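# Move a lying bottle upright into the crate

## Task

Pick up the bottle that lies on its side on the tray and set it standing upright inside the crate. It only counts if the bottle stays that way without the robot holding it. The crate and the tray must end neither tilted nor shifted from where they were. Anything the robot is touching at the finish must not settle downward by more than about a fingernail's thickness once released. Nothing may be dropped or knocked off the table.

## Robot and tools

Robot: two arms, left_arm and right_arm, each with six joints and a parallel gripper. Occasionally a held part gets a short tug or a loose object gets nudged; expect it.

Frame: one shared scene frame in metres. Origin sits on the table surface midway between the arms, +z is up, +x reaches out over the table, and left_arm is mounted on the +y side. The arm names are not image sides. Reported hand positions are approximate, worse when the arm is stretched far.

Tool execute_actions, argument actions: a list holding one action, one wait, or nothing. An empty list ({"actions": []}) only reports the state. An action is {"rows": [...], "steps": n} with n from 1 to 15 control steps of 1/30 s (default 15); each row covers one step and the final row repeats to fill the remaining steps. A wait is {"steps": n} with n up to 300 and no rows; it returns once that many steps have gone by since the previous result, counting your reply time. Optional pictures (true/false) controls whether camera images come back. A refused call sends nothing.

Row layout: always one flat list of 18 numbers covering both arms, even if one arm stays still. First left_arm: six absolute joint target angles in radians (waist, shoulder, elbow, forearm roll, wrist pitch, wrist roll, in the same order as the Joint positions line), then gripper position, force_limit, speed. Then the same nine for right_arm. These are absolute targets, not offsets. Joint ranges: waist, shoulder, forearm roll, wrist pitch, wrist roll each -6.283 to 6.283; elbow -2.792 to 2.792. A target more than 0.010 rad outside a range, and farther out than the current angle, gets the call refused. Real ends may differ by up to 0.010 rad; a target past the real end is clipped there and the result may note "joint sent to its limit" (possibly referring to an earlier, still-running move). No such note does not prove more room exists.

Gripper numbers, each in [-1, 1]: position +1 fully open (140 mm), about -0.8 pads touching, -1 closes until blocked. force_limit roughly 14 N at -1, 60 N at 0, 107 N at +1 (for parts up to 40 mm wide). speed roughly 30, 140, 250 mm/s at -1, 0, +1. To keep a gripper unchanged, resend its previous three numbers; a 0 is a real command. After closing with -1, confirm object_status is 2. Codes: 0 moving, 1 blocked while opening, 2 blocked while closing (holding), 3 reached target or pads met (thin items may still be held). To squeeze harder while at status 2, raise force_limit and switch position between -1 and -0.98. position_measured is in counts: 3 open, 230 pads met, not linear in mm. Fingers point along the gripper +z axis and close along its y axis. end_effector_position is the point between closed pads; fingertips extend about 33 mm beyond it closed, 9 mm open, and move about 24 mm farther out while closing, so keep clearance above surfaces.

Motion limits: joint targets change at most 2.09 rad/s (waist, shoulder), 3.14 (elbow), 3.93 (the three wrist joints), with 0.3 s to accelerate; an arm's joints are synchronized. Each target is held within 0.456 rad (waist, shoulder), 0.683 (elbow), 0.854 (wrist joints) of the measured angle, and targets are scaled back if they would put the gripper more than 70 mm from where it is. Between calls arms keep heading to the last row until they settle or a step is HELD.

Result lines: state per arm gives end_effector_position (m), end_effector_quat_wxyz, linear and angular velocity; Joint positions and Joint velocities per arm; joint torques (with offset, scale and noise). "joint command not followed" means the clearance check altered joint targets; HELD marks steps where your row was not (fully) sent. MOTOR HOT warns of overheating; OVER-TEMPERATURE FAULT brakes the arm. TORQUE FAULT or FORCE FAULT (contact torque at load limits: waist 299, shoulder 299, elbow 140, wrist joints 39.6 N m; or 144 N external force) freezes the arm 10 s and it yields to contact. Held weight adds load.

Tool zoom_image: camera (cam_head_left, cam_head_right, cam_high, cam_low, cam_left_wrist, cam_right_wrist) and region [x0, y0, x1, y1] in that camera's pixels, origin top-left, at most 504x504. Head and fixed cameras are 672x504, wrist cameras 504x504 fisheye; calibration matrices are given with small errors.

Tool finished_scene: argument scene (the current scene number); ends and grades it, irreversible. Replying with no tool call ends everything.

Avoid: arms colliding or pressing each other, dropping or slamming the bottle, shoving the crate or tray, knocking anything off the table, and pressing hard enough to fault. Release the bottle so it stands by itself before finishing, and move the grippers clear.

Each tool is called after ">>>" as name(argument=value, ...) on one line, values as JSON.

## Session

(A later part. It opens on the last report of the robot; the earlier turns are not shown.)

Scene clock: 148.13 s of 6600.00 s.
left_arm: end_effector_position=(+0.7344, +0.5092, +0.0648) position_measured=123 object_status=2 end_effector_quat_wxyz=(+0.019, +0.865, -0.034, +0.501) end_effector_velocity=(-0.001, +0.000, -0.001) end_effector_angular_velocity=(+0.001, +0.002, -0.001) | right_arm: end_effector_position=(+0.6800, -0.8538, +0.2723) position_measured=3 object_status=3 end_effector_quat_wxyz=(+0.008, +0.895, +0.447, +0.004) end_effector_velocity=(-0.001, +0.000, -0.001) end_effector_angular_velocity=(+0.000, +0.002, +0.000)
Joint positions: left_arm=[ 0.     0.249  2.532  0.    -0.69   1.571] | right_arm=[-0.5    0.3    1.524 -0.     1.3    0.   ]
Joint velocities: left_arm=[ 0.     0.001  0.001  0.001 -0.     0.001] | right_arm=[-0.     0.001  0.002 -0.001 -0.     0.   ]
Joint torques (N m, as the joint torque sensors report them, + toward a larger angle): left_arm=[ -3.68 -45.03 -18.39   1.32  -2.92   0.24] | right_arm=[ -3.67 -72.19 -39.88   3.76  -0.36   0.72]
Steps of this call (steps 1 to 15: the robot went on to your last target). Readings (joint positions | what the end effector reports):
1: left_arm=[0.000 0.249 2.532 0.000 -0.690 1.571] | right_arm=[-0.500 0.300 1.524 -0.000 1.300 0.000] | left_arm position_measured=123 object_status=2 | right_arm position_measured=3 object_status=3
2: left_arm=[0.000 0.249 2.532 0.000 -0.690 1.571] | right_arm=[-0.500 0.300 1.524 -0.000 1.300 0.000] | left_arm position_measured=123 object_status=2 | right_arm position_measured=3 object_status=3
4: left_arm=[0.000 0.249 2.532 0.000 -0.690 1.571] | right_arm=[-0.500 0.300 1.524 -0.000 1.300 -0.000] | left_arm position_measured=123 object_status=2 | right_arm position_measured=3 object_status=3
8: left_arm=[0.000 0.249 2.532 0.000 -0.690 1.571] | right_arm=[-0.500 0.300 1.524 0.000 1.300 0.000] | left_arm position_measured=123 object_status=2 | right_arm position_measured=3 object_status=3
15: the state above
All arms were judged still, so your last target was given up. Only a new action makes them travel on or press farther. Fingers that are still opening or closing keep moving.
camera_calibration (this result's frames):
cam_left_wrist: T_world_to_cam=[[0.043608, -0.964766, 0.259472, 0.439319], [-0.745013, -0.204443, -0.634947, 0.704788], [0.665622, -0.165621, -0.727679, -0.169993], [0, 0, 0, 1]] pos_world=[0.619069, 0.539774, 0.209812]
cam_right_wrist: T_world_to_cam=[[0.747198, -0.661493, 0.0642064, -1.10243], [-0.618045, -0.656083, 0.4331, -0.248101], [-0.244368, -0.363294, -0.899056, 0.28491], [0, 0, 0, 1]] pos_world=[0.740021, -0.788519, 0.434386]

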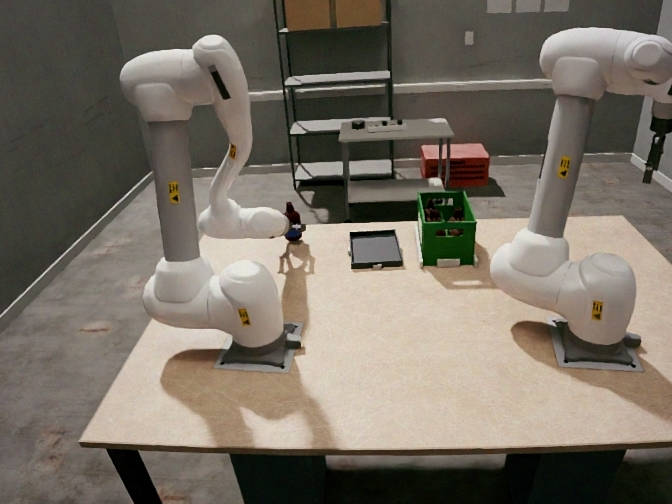

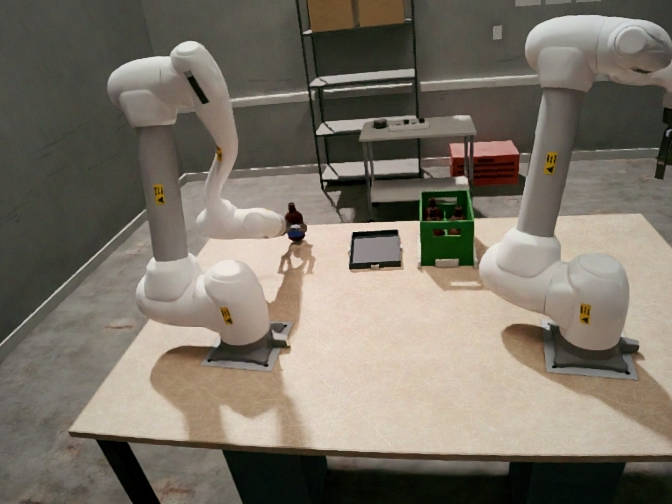

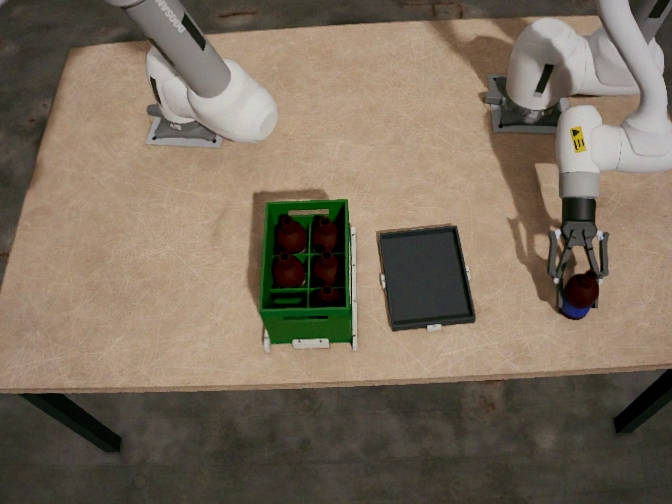

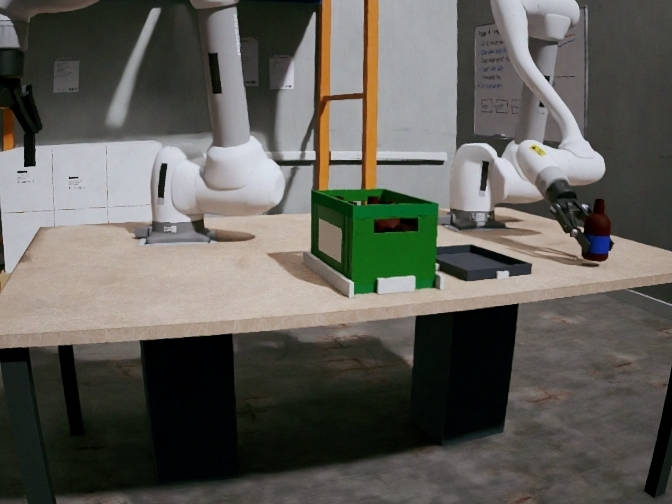

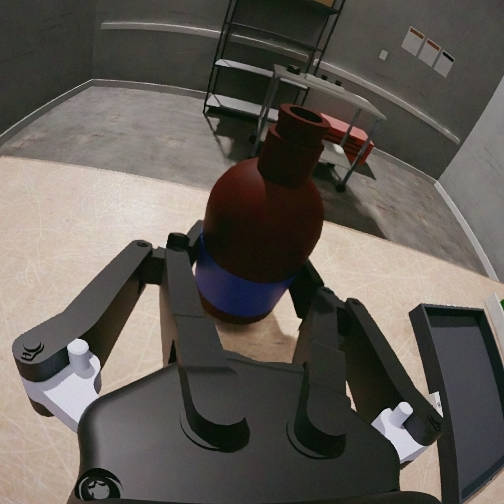

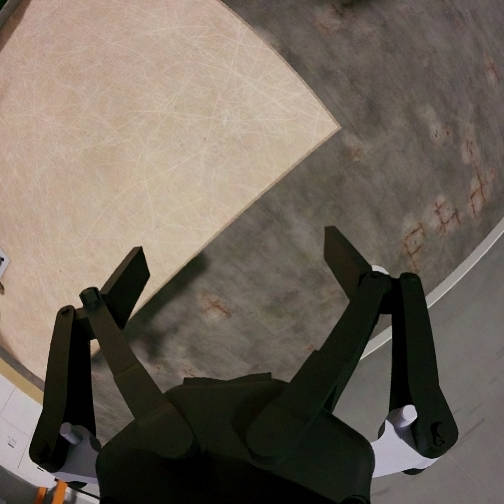

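>>> execute_actions(actions=[{"rows":[[0,0.2706,2.535,0,-0.7145,1.571,-1,0.3,-0.5,-0.5,0.3,1.524,0,1.3,0,1,0,0]]}], pictures=false)

>>> execute_actions(actions=[{"rows":[[0,0.2813,2.5364,0,-0.7268,1.571,-1,0.3,-0.5,-0.5,0.3,1.524,0,1.3,0,1,0,0]]}])

>>> zoom_image(camera="cam_low", region=[512, 160, 672, 290])

Scene clock: 153.17 s of 6600.00 s.
left_arm: end_effector_position=(+0.7345, +0.5091, +0.0569) position_measured=123 object_status=2 end_effector_quat_wxyz=(+0.019, +0.865, -0.034, +0.501) end_effector_velocity=(-0.000, +0.000, +0.000) end_effector_angular_velocity=(+0.001, -0.000, -0.000) | right_arm: end_effector_position=(+0.6800, -0.8538, +0.2723) position_measured=3 object_status=3 end_effector_quat_wxyz=(+0.008, +0.895, +0.447, +0.004) end_effector_velocity=(-0.001, +0.000, -0.001) end_effector_angular_velocity=(-0.000, +0.003, -0.000)
Joint positions: left_arm=[-0.     0.271  2.535 -0.    -0.714  1.571] | right_arm=[-0.5    0.3    1.524  0.     1.3    0.   ]
Joint velocities: left_arm=[ 0.001 -0.001  0.     0.001  0.001  0.   ] | right_arm=[-0.    -0.     0.002 -0.002 -0.     0.   ]
Joint torques (N m, as the joint torque sensors report them, + toward a larger angle): left_arm=[ -6.4  -46.22 -17.77   1.16  -2.83   0.63] | right_arm=[ -3.48 -71.57 -39.91   3.79  -0.32   0.76]
Steps of this call (steps 1 to 90: nothing new was sent; then 1.53 s passed at rest; steps 91 to 105: all 15 steps of this action). Readings (joint positions | what the end effector reports):
91: left_arm=[-0.000 0.249 2.532 -0.000 -0.690 1.571] | right_arm=[-0.500 0.300 1.524 -0.000 1.300 0.000] | left_arm position_measured=123 object_status=2 | right_arm position_measured=3 object_status=3
92: left_arm=[-0.000 0.252 2.533 -0.000 -0.694 1.571] | right_arm=[-0.500 0.300 1.524 -0.000 1.300 0.000] | left_arm position_measured=123 object_status=2 | right_arm position_measured=3 object_status=3
94: left_arm=[-0.000 0.265 2.534 -0.000 -0.708 1.571] | right_arm=[-0.500 0.300 1.524 -0.000 1.300 0.000] | left_arm position_measured=123 object_status=2 | right_arm position_measured=3 object_status=3
98: left_arm=[-0.000 0.270 2.535 -0.000 -0.714 1.571] | right_arm=[-0.500 0.300 1.524 0.000 1.300 0.000] | left_arm position_measured=123 object_status=2 | right_arm position_measured=3 object_status=3
105: the state above

Scene clock: 153.67 s of 6600.00 s.
left_arm: end_effector_position=(+0.7346, +0.5091, +0.0529) position_measured=123 object_status=2 end_effector_quat_wxyz=(+0.019, +0.864, -0.034, +0.501) end_effector_velocity=(+0.000, +0.000, +0.000) end_effector_angular_velocity=(-0.001, -0.002, +0.001) | right_arm: end_effector_position=(+0.6800, -0.8538, +0.2723) position_measured=3 object_status=3 end_effector_quat_wxyz=(+0.008, +0.895, +0.447, +0.004) end_effector_velocity=(+0.001, -0.000, +0.001) end_effector_angular_velocity=(+0.000, -0.001, -0.000)
Joint positions: left_arm=[-0.     0.281  2.536 -0.    -0.727  1.571] | right_arm=[-0.5    0.3    1.524  0.     1.3    0.   ]
Joint velocities: left_arm=[ 0.001  0.    -0.     0.    -0.002 -0.001] | right_arm=[ 0.     0.    -0.001  0.001  0.    -0.   ]
Joint torques (N m, as the joint torque sensors report them, + toward a larger angle): left_arm=[ -3.59 -46.2  -17.38   1.3   -2.76   0.66] | right_arm=[ -3.   -71.57 -39.89   3.82  -0.46   0.8 ]
Steps of this call (steps 1 to 15: all 15 steps of this action). Readings (joint positions | what the end effector reports):
1: left_arm=[-0.000 0.271 2.535 -0.000 -0.715 1.571] | right_arm=[-0.500 0.300 1.524 -0.000 1.300 0.000] | left_arm position_measured=123 object_status=2 | right_arm position_measured=3 object_status=3
2: left_arm=[-0.000 0.273 2.535 -0.000 -0.718 1.571] | right_arm=[-0.500 0.300 1.524 -0.000 1.300 0.000] | left_arm position_measured=123 object_status=2 | right_arm position_measured=3 object_status=3
4: left_arm=[-0.000 0.279 2.536 -0.000 -0.724 1.571] | right_arm=[-0.500 0.300 1.524 0.000 1.300 -0.000] | left_arm position_measured=123 object_status=2 | right_arm position_measured=3 object_status=3
8: left_arm=[-0.000 0.281 2.536 -0.000 -0.727 1.571] | right_arm=[-0.500 0.300 1.524 -0.000 1.300 0.000] | left_arm position_measured=123 object_status=2 | right_arm position_measured=3 object_status=3
15: the state above
camera_calibration (this result's frames):
cam_left_wrist: T_world_to_cam=[[0.0434176, -0.964755, 0.259543, 0.442459], [-0.744708, -0.204428, -0.63531, 0.69715], [0.665977, -0.1657, -0.727337, -0.178998], [0, 0, 0, 1]] pos_world=[0.619171, 0.539722, 0.197878]
cam_right_wrist: T_world_to_cam=[[0.747198, -0.661493, 0.064206, -1.10243], [-0.618045, -0.656083, 0.4331, -0.248101], [-0.244368, -0.363294, -0.899056, 0.284911], [0, 0, 0, 1]] pos_world=[0.740021, -0.788519, 0.434386]

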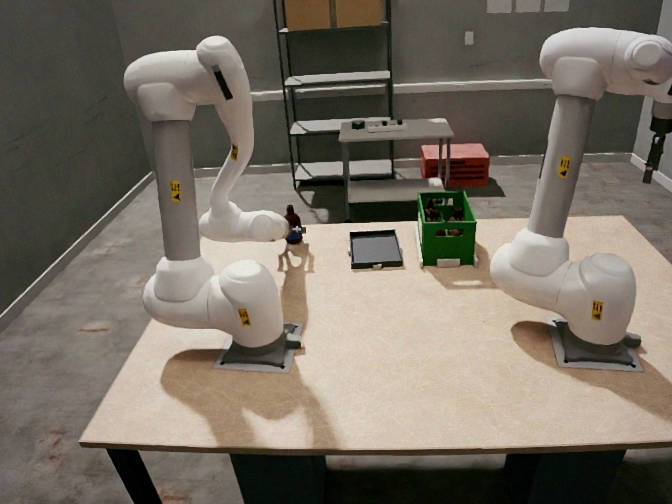

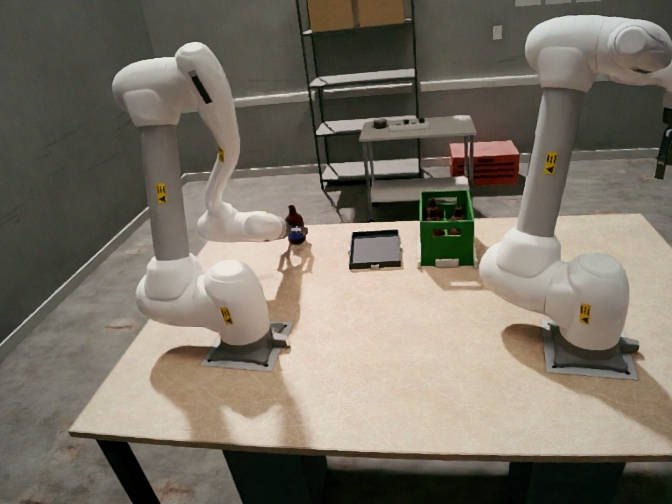

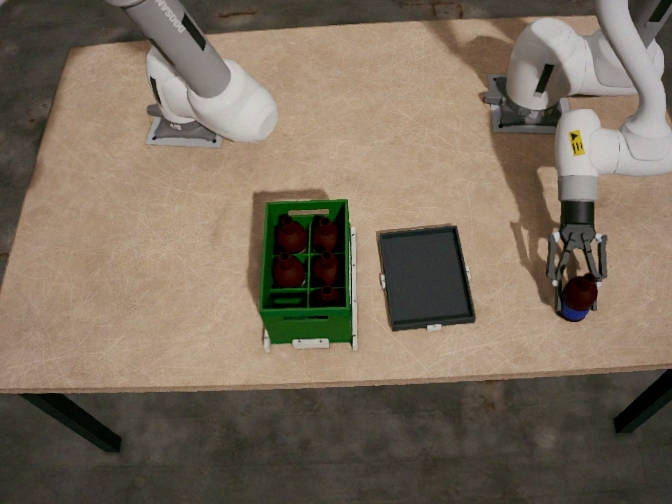

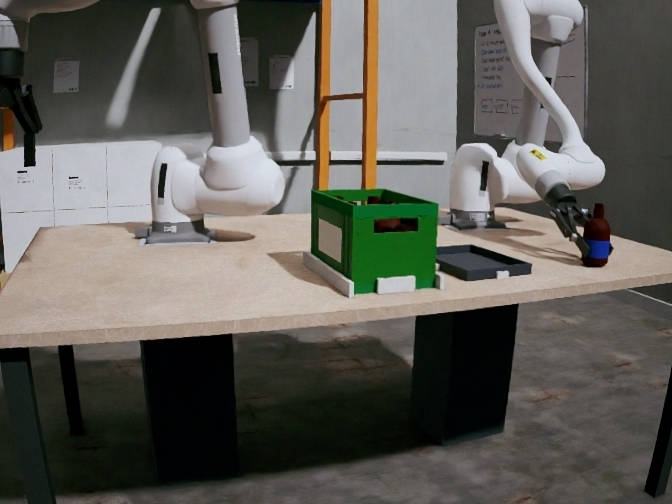

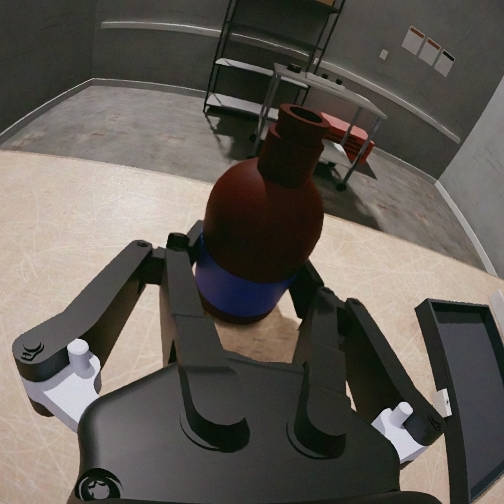

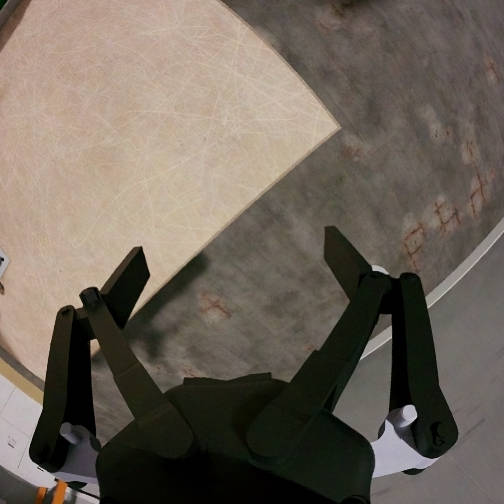

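Region (512, 160, 672, 290) of cam_low's 672x504 image, scaled by 3.150, with more detail than that image has; it fills the top 410 rows of this view, and the rest is white.

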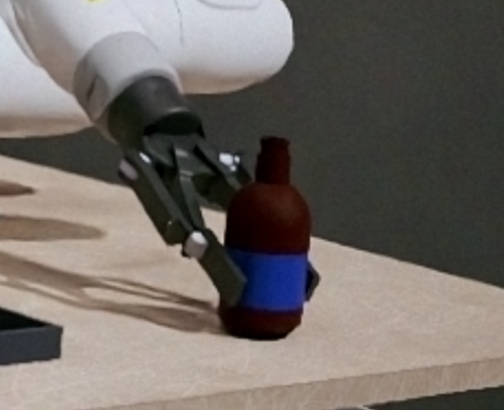

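No contact yet in the torques; continue in small steps.

>>> execute_actions(actions=[{"rows":[[0,0.2893,2.5375,0,-0.736,1.571,-1,0.3,-0.5,-0.5,0.3,1.524,0,1.3,0,1,0,0]]}], pictures=false)

>>> execute_actions(actions=[{"rows":[[0,0.2973,2.5385,0,-0.745,1.571,-1,0.3,-0.5,-0.5,0.3,1.524,0,1.3,0,1,0,0]]}], pictures=false)

Scene clock: 159.03 s of 6600.00 s.
left_arm: end_effector_position=(+0.7345, +0.5091, +0.0500) position_measured=123 object_status=2 end_effector_quat_wxyz=(+0.019, +0.864, -0.034, +0.501) end_effector_velocity=(+0.001, +0.000, +0.001) end_effector_angular_velocity=(+0.001, -0.001, +0.001) | right_arm: end_effector_position=(+0.6800, -0.8538, +0.2723) position_measured=3 object_status=3 end_effector_quat_wxyz=(+0.008, +0.895, +0.447, +0.004) end_effector_velocity=(-0.000, -0.000, -0.000) end_effector_angular_velocity=(-0.000, +0.000, -0.000)
Joint positions: left_arm=[-0.     0.289  2.537 -0.    -0.736  1.571] | right_arm=[-0.5    0.3    1.524 -0.     1.3    0.   ]
Joint velocities: left_arm=[ 0.    -0.001 -0.001 -0.002  0.     0.002] | right_arm=[ 0.    -0.     0.    -0.001  0.     0.   ]
Joint torques (N m, as the joint torque sensors report them, + toward a larger angle): left_arm=[ -3.29 -46.81 -16.29   1.09  -2.51   0.51] | right_arm=[ -2.69 -71.36 -39.69   3.68  -0.41   0.79]
Steps of this call (steps 1 to 15: the robot went on to your last target; steps 16 to 90: nothing new was sent; then 1.87 s passed at rest; steps 91 to 105: all 15 steps of this action). Readings (joint positions | what the end effector reports):
91: left_arm=[-0.000 0.281 2.536 -0.000 -0.727 1.571] | right_arm=[-0.500 0.300 1.524 -0.000 1.300 0.000] | left_arm position_measured=123 object_status=2 | right_arm position_measured=3 object_status=3
92: left_arm=[-0.000 0.283 2.537 -0.000 -0.729 1.571] | right_arm=[-0.500 0.300 1.524 -0.000 1.300 0.000] | left_arm position_measured=123 object_status=2 | right_arm position_measured=3 object_status=3
94: left_arm=[-0.000 0.288 2.537 -0.000 -0.734 1.571] | right_arm=[-0.500 0.300 1.524 -0.000 1.300 0.000] | left_arm position_measured=123 object_status=2 | right_arm position_measured=3 object_status=3
98: left_arm=[-0.000 0.289 2.537 -0.000 -0.736 1.571] | right_arm=[-0.500 0.300 1.524 -0.000 1.300 0.000] | left_arm position_measured=123 object_status=2 | right_arm position_measured=3 object_status=3
105: the state above

Scene clock: 159.53 s of 6600.00 s.
left_arm: end_effector_position=(+0.7345, +0.5091, +0.0471) position_measured=123 object_status=2 end_effector_quat_wxyz=(+0.019, +0.864, -0.034, +0.501) end_effector_velocity=(+0.000, -0.000, +0.000) end_effector_angular_velocity=(+0.001, -0.000, -0.001) | right_arm: end_effector_position=(+0.6800, -0.8538, +0.2723) position_measured=3 object_status=3 end_effector_quat_wxyz=(+0.008, +0.895, +0.447, +0.004) end_effector_velocity=(+0.000, -0.000, -0.000) end_effector_angular_velocity=(+0.000, -0.001, -0.000)
Joint positions: left_arm=[-0.     0.297  2.538  0.    -0.745  1.571] | right_arm=[-0.5    0.3    1.524 -0.     1.3    0.   ]
Joint velocities: left_arm=[-0.    -0.    -0.001  0.001  0.001  0.001] | right_arm=[-0.     0.    -0.     0.001 -0.     0.   ]
Joint torques (N m, as the joint torque sensors report them, + toward a larger angle): left_arm=[ -3.4  -23.4   -5.91   0.65   6.69  -0.14] | right_arm=[ -2.96 -72.02 -40.2    3.78  -0.34   0.81]
Steps of this call (steps 1 to 15: all 15 steps of this action). Readings (joint positions | what the end effector reports):
1: left_arm=[-0.000 0.289 2.538 0.000 -0.736 1.571] | right_arm=[-0.500 0.300 1.524 -0.000 1.300 0.000] | left_arm position_measured=123 object_status=2 | right_arm position_measured=3 object_status=3
2: left_arm=[-0.000 0.291 2.538 0.000 -0.738 1.571] | right_arm=[-0.500 0.300 1.524 0.000 1.300 0.000] | left_arm position_measured=123 object_status=2 | right_arm position_measured=3 object_status=3
4: left_arm=[-0.000 0.296 2.538 0.000 -0.743 1.571] | right_arm=[-0.500 0.300 1.524 -0.000 1.300 0.000] | left_arm position_measured=123 object_status=2 | right_arm position_measured=3 object_status=3
8: left_arm=[-0.000 0.297 2.538 0.000 -0.745 1.571] | right_arm=[-0.500 0.300 1.524 -0.000 1.300 0.000] | left_arm position_measured=123 object_status=2 | right_arm position_measured=3 object_status=3
15: the state above

>>> execute_actions(actions=[{"rows":[[0,0.292,2.538,0,-0.739,1.571,-1,0.3,-0.5,-0.5,0.3,1.524,0,1.3,0,1,0,0],[0,0.292,2.538,0,-0.739,1.571,-1,0.3,-0.5,-0.5,0.3,1.524,0,1.3,0,1,0,0],[0,0.292,2.538,0,-0.739,1.571,-1,0.3,-0.5,-0.5,0.3,1.524,0,1.3,0,1,0,0],[0,0.292,2.538,0,-0.739,1.571,-1,0.3,-0.5,-0.5,0.3,1.524,0,1.3,0,1,0,0],[0,0.292,2.538,0,-0.739,1.571,0.8,0.3,0,-0.5,0.3,1.524,0,1.3,0,1,0,0]]}], pictures=false)

>>> execute_actions(actions=[{"rows":[[0,0.045,2.482,0,-0.436,1.571,0.8,0.3,0,-0.5,0.3,1.524,0,1.3,0,1,0,0]]}], pictures=false)

>>> execute_actions(actions=[{"rows":[[0,-0.2036,2.3286,0,-0.034,1.571,0.8,0.3,0,-0.5,0.3,1.524,0,1.3,0,1,0,0]]}], pictures=false)

>>> execute_actions(actions=[{"rows":[[0,0.1813,1.7171,0,1.243,1.571,0,0.3,0,-0.5,0.3,1.524,0,1.3,0,1,0,0]]}], pictures=false)

>>> execute_actions(actions=[{"steps":40}])

Scene clock: 194.33 s of 6600.00 s.
left_arm: end_effector_position=(+0.7344, +0.5092, +0.0489) position_measured=52 object_status=0 end_effector_quat_wxyz=(+0.019, +0.865, -0.034, +0.501) end_effector_velocity=(-0.000, +0.000, -0.000) end_effector_angular_velocity=(-0.001, +0.000, +0.001) | right_arm: end_effector_position=(+0.6800, -0.8538, +0.2723) position_measured=3 object_status=3 end_effector_quat_wxyz=(+0.008, +0.895, +0.447, +0.004) end_effector_velocity=(+0.001, -0.001, +0.001) end_effector_angular_velocity=(-0.001, -0.002, -0.000)
Joint positions: left_arm=[ 0.     0.292  2.538  0.    -0.739  1.571] | right_arm=[-0.5    0.3    1.524 -0.     1.3    0.   ]
Joint velocities: left_arm=[-0.     0.001  0.001 -0.001 -0.001 -0.001] | right_arm=[ 0.     0.    -0.002  0.001  0.    -0.   ]
Joint torques (N m, as the joint torque sensors report them, + toward a larger angle): left_arm=[ -5.59 -45.54 -15.23   1.03  -2.16   0.95] | right_arm=[ -3.61 -72.08 -39.8    3.79  -0.38   0.88]
Steps of this call (steps 1 to 15: the robot went on to your last target; steps 16 to 90: nothing new was sent; then 31.30 s passed at rest; steps 91 to 105: all 15 steps of this action). Readings (joint positions | what the end effector reports):
91: left_arm=[0.000 0.297 2.539 0.000 -0.745 1.571] | right_arm=[-0.500 0.300 1.524 0.000 1.300 0.000] | left_arm position_measured=123 object_status=2 | right_arm position_measured=3 object_status=3
92: left_arm=[0.000 0.296 2.539 0.000 -0.743 1.571] | right_arm=[-0.500 0.300 1.524 -0.000 1.300 0.000] | left_arm position_measured=123 object_status=2 | right_arm position_measured=3 object_status=3
94: left_arm=[0.000 0.293 2.539 0.000 -0.740 1.571] | right_arm=[-0.500 0.300 1.524 -0.000 1.300 0.000] | left_arm position_measured=123 object_status=2 | right_arm position_measured=3 object_status=3
98: left_arm=[0.000 0.292 2.538 0.000 -0.739 1.571] | right_arm=[-0.500 0.300 1.524 -0.000 1.300 0.000] | left_arm position_measured=105 object_status=0 | right_arm position_measured=3 object_status=3
105: the state above

Scene clock: 194.83 s of 6600.00 s.
left_arm: end_effector_position=(+0.7347, +0.5091, +0.1494) position_measured=28 object_status=3 end_effector_quat_wxyz=(+0.019, +0.865, -0.034, +0.501) end_effector_velocity=(-0.001, -0.000, +0.004) end_effector_angular_velocity=(-0.001, +0.002, +0.001) | right_arm: end_effector_position=(+0.6800, -0.8538, +0.2723) position_measured=3 object_status=3 end_effector_quat_wxyz=(+0.008, +0.895, +0.447, +0.004) end_effector_velocity=(+0.001, -0.001, +0.001) end_effector_angular_velocity=(-0.001, -0.001, +0.000)
Joint positions: left_arm=[ 0.     0.046  2.482  0.    -0.437  1.571] | right_arm=[-0.5    0.3    1.524 -0.     1.3    0.   ]
Joint velocities: left_arm=[-0.001 -0.009 -0.003 -0.001  0.015 -0.001] | right_arm=[ 0.     0.    -0.002 -0.     0.    -0.   ]
Joint torques (N m, as the joint torque sensors report them, + toward a larger angle): left_arm=[ -5.   -32.88 -29.02   2.2   -1.66   0.25] | right_arm=[ -3.17 -71.16 -40.34   3.7   -0.41   0.87]
Steps of this call (steps 1 to 15: all 15 steps of this action). Readings (joint positions | what the end effector reports):
1: left_arm=[0.000 0.292 2.538 0.000 -0.739 1.571] | right_arm=[-0.500 0.300 1.524 0.000 1.300 0.000] | left_arm position_measured=44 object_status=0 | right_arm position_measured=3 object_status=3
2: left_arm=[0.000 0.288 2.537 0.000 -0.734 1.571] | right_arm=[-0.500 0.300 1.524 -0.000 1.300 0.000] | left_arm position_measured=37 object_status=0 | right_arm position_measured=3 object_status=3
4: left_arm=[0.000 0.259 2.530 0.000 -0.698 1.571] | right_arm=[-0.500 0.300 1.524 -0.000 1.300 0.000] | left_arm position_measured=28 object_status=0 | right_arm position_measured=3 object_status=3
8: left_arm=[0.000 0.133 2.502 0.000 -0.544 1.571] | right_arm=[-0.500 0.300 1.524 -0.000 1.300 0.000] | left_arm position_measured=28 object_status=0 | right_arm position_measured=3 object_status=3
15: the state above

Scene clock: 195.33 s of 6600.00 s.
left_arm: end_effector_position=(+0.7349, +0.5091, +0.2986) position_measured=28 object_status=3 end_effector_quat_wxyz=(+0.019, +0.864, -0.034, +0.501) end_effector_velocity=(-0.010, +0.001, +0.038) end_effector_angular_velocity=(+0.000, +0.009, +0.001) | right_arm: end_effector_position=(+0.6800, -0.8538, +0.2723) position_measured=3 object_status=3 end_effector_quat_wxyz=(+0.008, +0.895, +0.447, +0.004) end_effector_velocity=(-0.000, +0.000, -0.001) end_effector_angular_velocity=(+0.001, +0.001, -0.000)
Joint positions: left_arm=[ 0.    -0.201  2.33  -0.    -0.039  1.571] | right_arm=[-0.5    0.3    1.524  0.     1.3    0.   ]
Joint velocities: left_arm=[ 0.    -0.065 -0.038 -0.     0.111 -0.   ] | right_arm=[ 0.     0.001  0.001  0.    -0.     0.   ]
Joint torques (N m, as the joint torque sensors report them, + toward a larger angle): left_arm=[ -7.89   1.31 -31.24   2.62  -1.22   0.68] | right_arm=[ -3.32 -72.15 -39.92   3.71  -0.28   0.79]
Steps of this call (steps 1 to 15: all 15 steps of this action). Readings (joint positions | what the end effector reports):
1: left_arm=[0.000 0.045 2.482 0.000 -0.436 1.571] | right_arm=[-0.500 0.300 1.524 0.000 1.300 0.000] | left_arm position_measured=28 object_status=3 | right_arm position_measured=3 object_status=3
2: left_arm=[0.000 0.042 2.480 -0.000 -0.430 1.571] | right_arm=[-0.500 0.300 1.524 -0.000 1.300 0.000] | left_arm position_measured=28 object_status=3 | right_arm position_measured=3 object_status=3
4: left_arm=[0.000 0.012 2.461 -0.000 -0.381 1.571] | right_arm=[-0.500 0.300 1.524 -0.000 1.300 0.000] | left_arm position_measured=28 object_status=3 | right_arm position_measured=3 object_status=3
8: left_arm=[0.000 -0.088 2.400 -0.000 -0.220 1.571] | right_arm=[-0.500 0.300 1.524 -0.000 1.300 0.000] | left_arm position_measured=28 object_status=3 | right_arm position_measured=3 object_status=3
15: the state above

Scene clock: 195.83 s of 6600.00 s.
left_arm: end_effector_position=(+0.7670, +0.5067, +0.2463) position_measured=127 object_status=0 end_effector_quat_wxyz=(+0.004, +0.995, -0.039, +0.094) end_effector_velocity=(-0.285, +0.022, -0.014) end_effector_angular_velocity=(+0.151, +1.941, +0.000) | right_arm: end_effector_position=(+0.6800, -0.8538, +0.2723) position_measured=3 object_status=3 end_effector_quat_wxyz=(+0.008, +0.895, +0.447, +0.004) end_effector_velocity=(+0.001, +0.000, +0.000) end_effector_angular_velocity=(+0.001, -0.001, -0.000)
Joint positions: left_arm=[0.    0.137 1.788 0.    1.029 1.571] | right_arm=[-0.5    0.3    1.524 -0.     1.3    0.   ]
Joint velocities: left_arm=[-0.     0.482 -0.763 -0.     2.228  0.   ] | right_arm=[ 0.     0.    -0.001  0.001  0.     0.   ]
Joint torques (N m, as the joint torque sensors report them, + toward a larger angle): left_arm=[ -1.35 -67.6  -35.85   3.23   0.15   0.6 ] | right_arm=[ -3.52 -71.89 -39.86   3.74  -0.47   0.77]
Steps of this call (steps 1 to 15: all 15 steps of this action). Readings (joint positions | what the end effector reports):
1: left_arm=[0.000 -0.202 2.329 -0.000 -0.036 1.571] | right_arm=[-0.500 0.300 1.524 -0.000 1.300 -0.000] | left_arm position_measured=28 object_status=0 | right_arm position_measured=3 object_status=3
2: left_arm=[0.000 -0.200 2.324 -0.000 -0.027 1.571] | right_arm=[-0.500 0.300 1.524 -0.000 1.300 0.000] | left_arm position_measured=30 object_status=0 | right_arm position_measured=3 object_status=3
4: left_arm=[0.000 -0.175 2.283 -0.000 0.031 1.571] | right_arm=[-0.500 0.300 1.524 -0.000 1.300 0.000] | left_arm position_measured=45 object_status=0 | right_arm position_measured=3 object_status=3
8: left_arm=[0.000 -0.058 2.096 -0.000 0.312 1.571] | right_arm=[-0.500 0.300 1.524 -0.000 1.300 0.000] | left_arm position_measured=76 object_status=0 | right_arm position_measured=3 object_status=3
15: the state above

Scene clock: 197.17 s of 6600.00 s.
left_arm: end_effector_position=(+0.7371, +0.5090, +0.2499) position_measured=129 object_status=3 end_effector_quat_wxyz=(+0.000, +0.999, -0.039, +0.000) end_effector_velocity=(-0.000, -0.000, -0.000) end_effector_angular_velocity=(-0.001, +0.001, +0.001) | right_arm: end_effector_position=(+0.6800, -0.8538, +0.2723) position_measured=3 object_status=3 end_effector_quat_wxyz=(+0.008, +0.895, +0.447, +0.004) end_effector_velocity=(+0.000, +0.000, -0.000) end_effector_angular_velocity=(+0.001, -0.001, -0.001)
Joint positions: left_arm=[ 0.     0.181  1.717 -0.     1.243  1.571] | right_arm=[-0.5    0.3    1.524 -0.     1.3    0.   ]
Joint velocities: left_arm=[ 0.     0.     0.    -0.001  0.    -0.001] | right_arm=[-0.     0.    -0.     0.001 -0.     0.   ]
Joint torques (N m, as the joint torque sensors report them, + toward a larger angle): left_arm=[ -4.76 -57.49 -40.02   3.92   0.1    0.46] | right_arm=[ -3.85 -71.29 -39.89   3.68  -0.39   0.76]
Steps of this call (steps 1 to 30: the robot went on to your last target; steps 31 to 40: nothing new was sent). Readings (joint positions | what the end effector reports):
1: left_arm=[0.000 0.152 1.764 0.000 1.098 1.571] | right_arm=[-0.500 0.300 1.524 -0.000 1.300 0.000] | left_arm position_measured=129 object_status=0 | right_arm position_measured=3 object_status=3
2: left_arm=[0.000 0.163 1.746 0.000 1.154 1.571] | right_arm=[-0.500 0.300 1.524 -0.000 1.300 0.000] | left_arm position_measured=129 object_status=0 | right_arm position_measured=3 object_status=3
4: left_arm=[0.000 0.178 1.723 0.000 1.224 1.571] | right_arm=[-0.500 0.300 1.524 -0.000 1.300 0.000] | left_arm position_measured=129 object_status=0 | right_arm position_measured=3 object_status=3
8: left_arm=[0.000 0.181 1.717 0.000 1.243 1.571] | right_arm=[-0.500 0.300 1.524 -0.000 1.300 0.000] | left_arm position_measured=129 object_status=3 | right_arm position_measured=3 object_status=3
40: the state above
All arms were judged still, so your last target was given up. Only a new action makes them travel on or press farther. Fingers that are still opening or closing keep moving.
camera_calibration (this result's frames):
cam_left_wrist: T_world_to_cam=[[0.20875, -0.977609, 0.0265438, 0.333965], [-0.929997, -0.190041, 0.314626, 0.715986], [-0.302537, -0.090364, -0.948844, 0.693478], [0, 0, 0, 1]] pos_world=[0.805953, 0.52522, 0.42387]
cam_right_wrist: T_world_to_cam=[[0.747198, -0.661493, 0.0642066, -1.10243], [-0.618045, -0.656083, 0.4331, -0.248101], [-0.244368, -0.363294, -0.899056, 0.28491], [0, 0, 0, 1]] pos_world=[0.740021, -0.788519, 0.434386]

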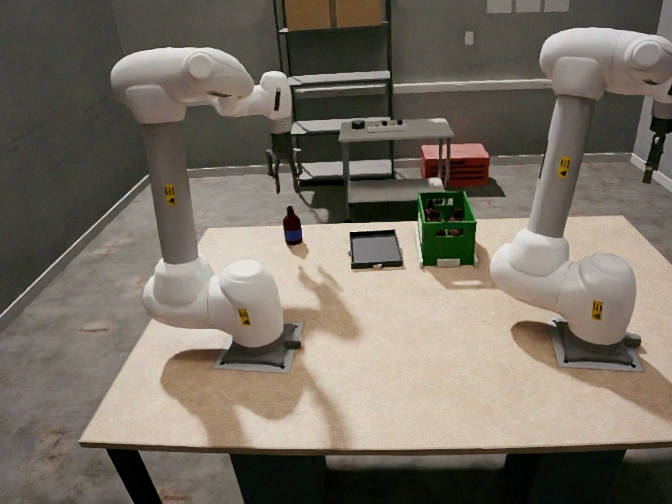

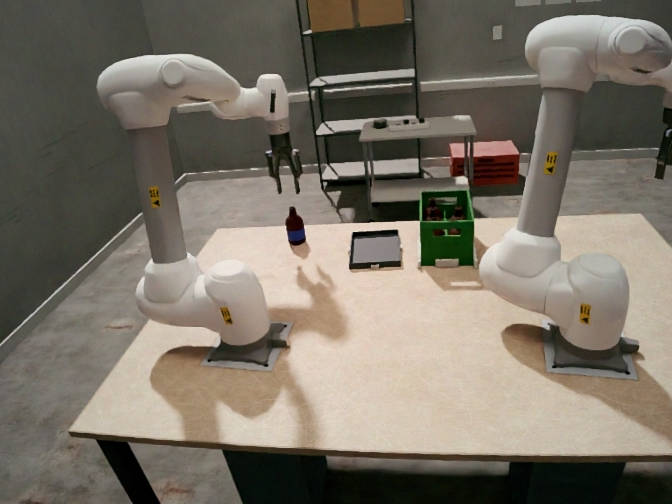

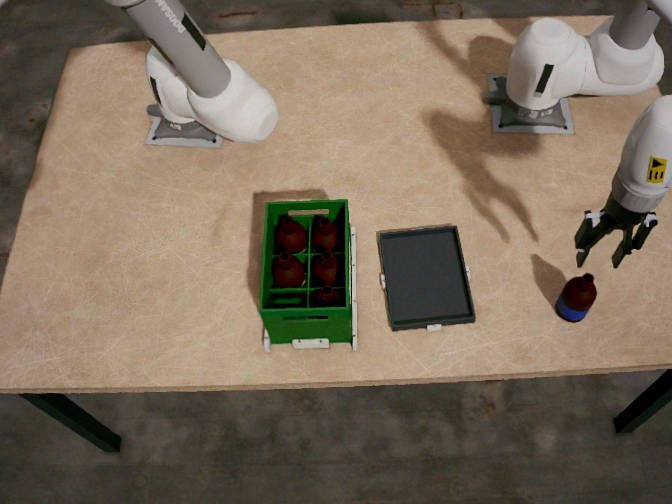

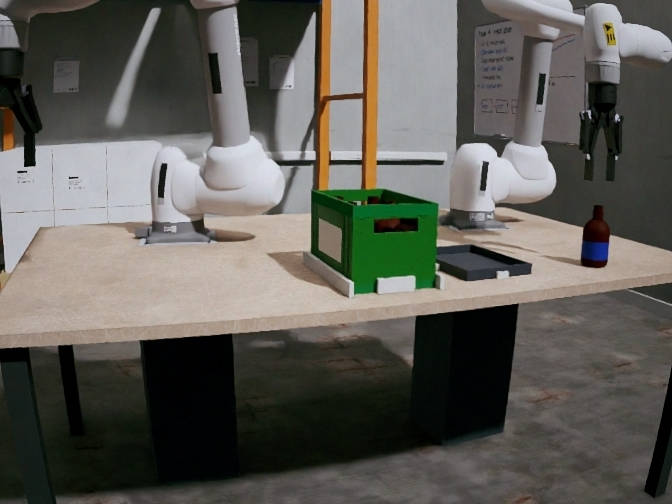

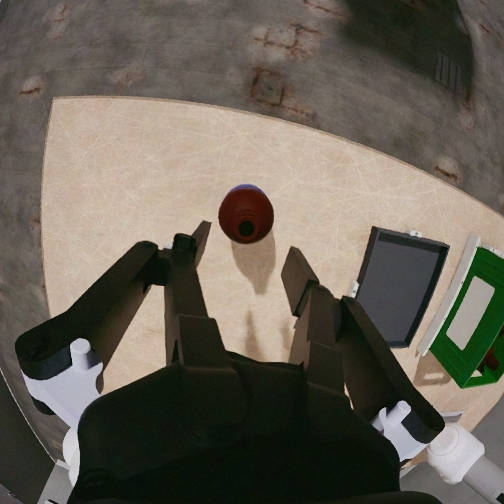

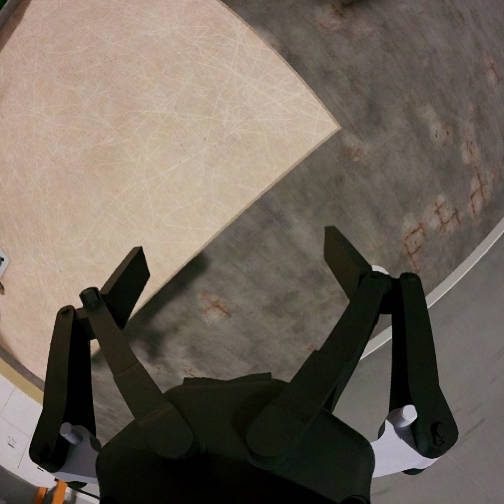

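>>> execute_actions(actions=[{"rows":[[0,0.2439,1.8242,0,1.0735,1.571,0,0.3,0,-0.5,0.3,1.524,0,1.3,0,1,0,0]]}], pictures=false)

>>> execute_actions(actions=[{"steps":10}])

>>> zoom_image(camera="cam_low", region=[532, 150, 672, 280])

>>> zoom_image(camera="cam_head_left", region=[250, 170, 340, 260])

Scene clock: 209.03 s of 6600.00 s.
left_arm: end_effector_position=(+0.7370, +0.5089, +0.1551) position_measured=129 object_status=3 end_effector_quat_wxyz=(+0.000, +0.999, -0.039, +0.000) end_effector_velocity=(-0.002, -0.000, -0.003) end_effector_angular_velocity=(+0.001, +0.003, +0.001) | right_arm: end_effector_position=(+0.6800, -0.8538, +0.2723) position_measured=3 object_status=3 end_effector_quat_wxyz=(+0.008, +0.895, +0.447, +0.004) end_effector_velocity=(-0.000, +0.000, -0.001) end_effector_angular_velocity=(+0.000, +0.001, -0.000)
Joint positions: left_arm=[-0.     0.244  1.824 -0.     1.074  1.571] | right_arm=[-0.5    0.3    1.524 -0.     1.3    0.   ]
Joint velocities: left_arm=[-0.001  0.001  0.004  0.    -0.002 -0.002] | right_arm=[ 0.    -0.     0.001 -0.    -0.     0.   ]
Joint torques (N m, as the joint torque sensors report them, + toward a larger angle): left_arm=[ -4.07 -62.07 -37.54   3.13   0.43   0.41] | right_arm=[ -3.44 -71.63 -40.03   3.58  -0.38   0.82]
Steps of this call (steps 1 to 90: nothing new was sent; then 8.37 s passed at rest; steps 91 to 105: all 15 steps of this action). Readings (joint positions | what the end effector reports):
91: left_arm=[0.000 0.181 1.717 -0.000 1.243 1.571] | right_arm=[-0.500 0.300 1.524 -0.000 1.300 0.000] | left_arm position_measured=129 object_status=3 | right_arm position_measured=3 object_status=3
92: left_arm=[0.000 0.184 1.721 -0.000 1.236 1.571] | right_arm=[-0.500 0.300 1.524 -0.000 1.300 0.000] | left_arm position_measured=129 object_status=3 | right_arm position_measured=3 object_status=3
94: left_arm=[0.000 0.203 1.754 -0.000 1.183 1.571] | right_arm=[-0.500 0.300 1.524 0.000 1.300 0.000] | left_arm position_measured=129 object_status=3 | right_arm position_measured=3 object_status=3
98: left_arm=[-0.000 0.239 1.816 -0.000 1.088 1.571] | right_arm=[-0.500 0.300 1.524 -0.000 1.300 0.000] | left_arm position_measured=129 object_status=3 | right_arm position_measured=3 object_status=3
105: the state above

Scene clock: 209.37 s of 6600.00 s.
left_arm: end_effector_position=(+0.7370, +0.5089, +0.1550) position_measured=129 object_status=3 end_effector_quat_wxyz=(+0.000, +0.999, -0.039, -0.000) end_effector_velocity=(-0.000, -0.000, -0.000) end_effector_angular_velocity=(+0.000, +0.002, -0.002) | right_arm: end_effector_position=(+0.6800, -0.8538, +0.2723) position_measured=3 object_status=3 end_effector_quat_wxyz=(+0.008, +0.895, +0.447, +0.004) end_effector_velocity=(-0.000, +0.001, +0.001) end_effector_angular_velocity=(+0.001, -0.001, -0.001)
Joint positions: left_arm=[-0.     0.244  1.824 -0.     1.074  1.571] | right_arm=[-0.5    0.3    1.524 -0.     1.3    0.   ]
Joint velocities: left_arm=[-0.001  0.001 -0.     0.     0.001  0.001] | right_arm=[-0.    -0.002  0.001  0.001 -0.     0.001]
Joint torques (N m, as the joint torque sensors report them, + toward a larger angle): left_arm=[ -5.67 -59.63 -37.31   3.71   0.43   0.51] | right_arm=[ -3.18 -71.63 -40.07   3.7   -0.47   0.81]
Steps of this call (steps 1 to 10: the robot went on to your last target). Readings (joint positions | what the end effector reports):
1: left_arm=[-0.000 0.244 1.824 -0.000 1.074 1.571] | right_arm=[-0.500 0.300 1.524 -0.000 1.300 0.000] | left_arm position_measured=129 object_status=3 | right_arm position_measured=3 object_status=3
2: left_arm=[-0.000 0.244 1.824 -0.000 1.074 1.571] | right_arm=[-0.500 0.300 1.524 -0.000 1.300 0.000] | left_arm position_measured=129 object_status=3 | right_arm position_measured=3 object_status=3
4: left_arm=[-0.000 0.244 1.824 -0.000 1.074 1.571] | right_arm=[-0.500 0.300 1.524 -0.000 1.300 0.000] | left_arm position_measured=129 object_status=3 | right_arm position_measured=3 object_status=3
8: left_arm=[-0.000 0.244 1.824 -0.000 1.074 1.571] | right_arm=[-0.500 0.300 1.524 -0.000 1.300 0.000] | left_arm position_measured=129 object_status=3 | right_arm position_measured=3 object_status=3
10: the state above
camera_calibration (this result's frames):
cam_left_wrist: T_world_to_cam=[[0.208704, -0.97762, 0.0264892, 0.336534], [-0.929945, -0.189996, 0.314806, 0.745672], [-0.302728, -0.0903348, -0.948786, 0.603428], [0, 0, 0, 1]] pos_world=[0.805873, 0.525188, 0.328868]
cam_right_wrist: T_world_to_cam=[[0.747198, -0.661493, 0.0642063, -1.10243], [-0.618045, -0.656083, 0.4331, -0.248101], [-0.244368, -0.363294, -0.899056, 0.28491], [0, 0, 0, 1]] pos_world=[0.740021, -0.788519, 0.434386]

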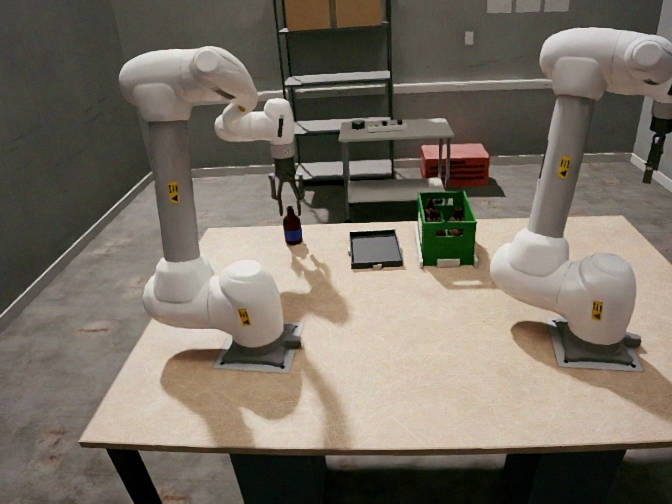

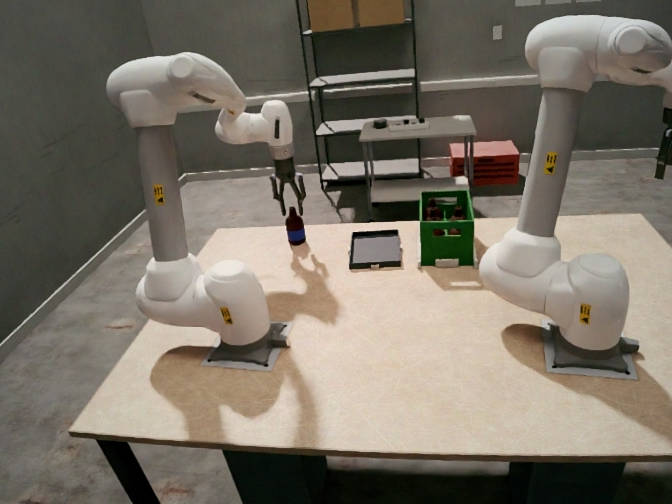

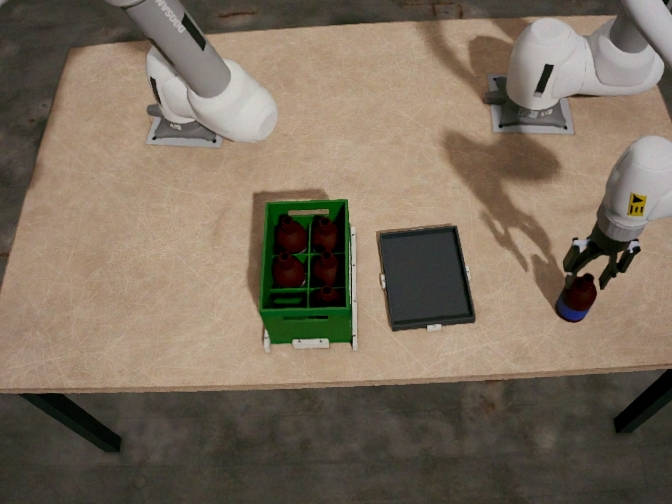

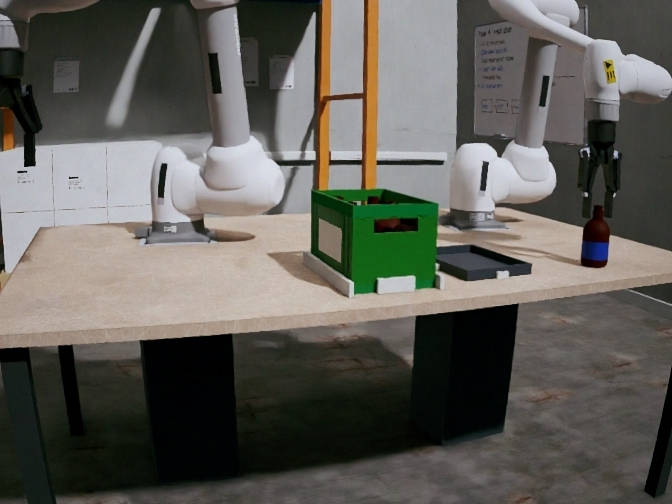

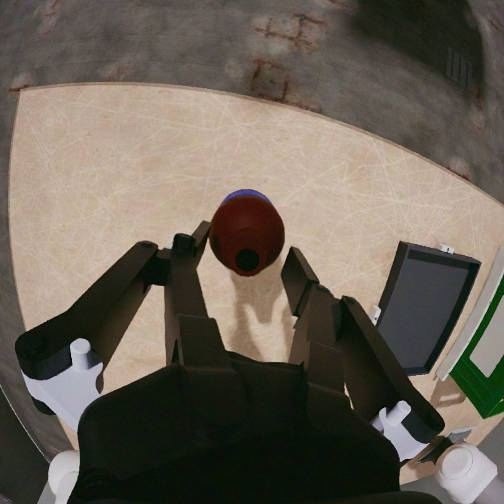

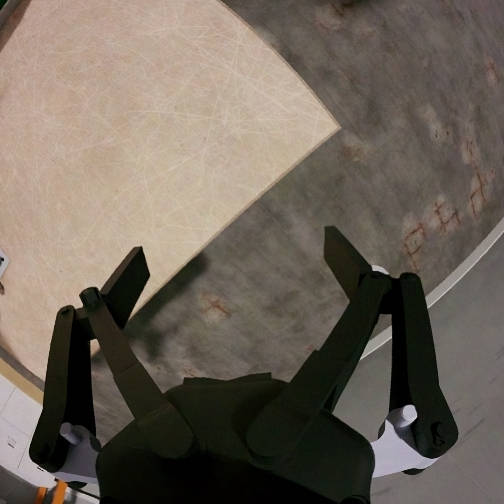

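Region (532, 150, 672, 280) of cam_low's 672x504 image, scaled by 3.600, with more detail than that image has; it fills the top 468 rows of this view, and the rest is white.

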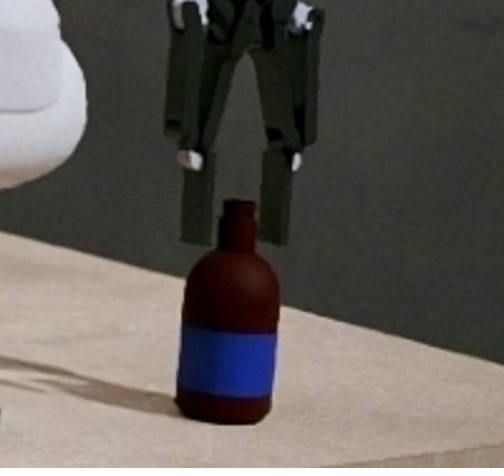

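Region (250, 170, 340, 260) of cam_head_left's 672x504 image, scaled by 5.600, with more detail than that image has.

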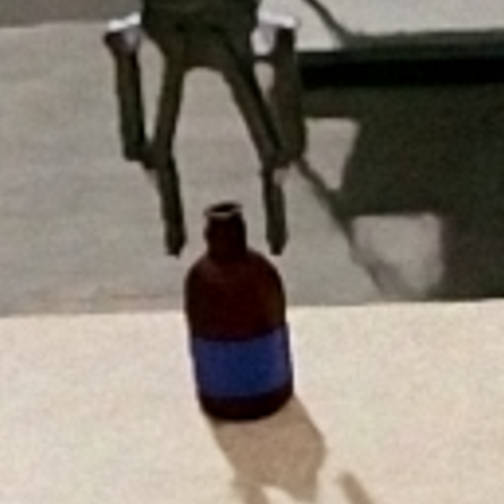

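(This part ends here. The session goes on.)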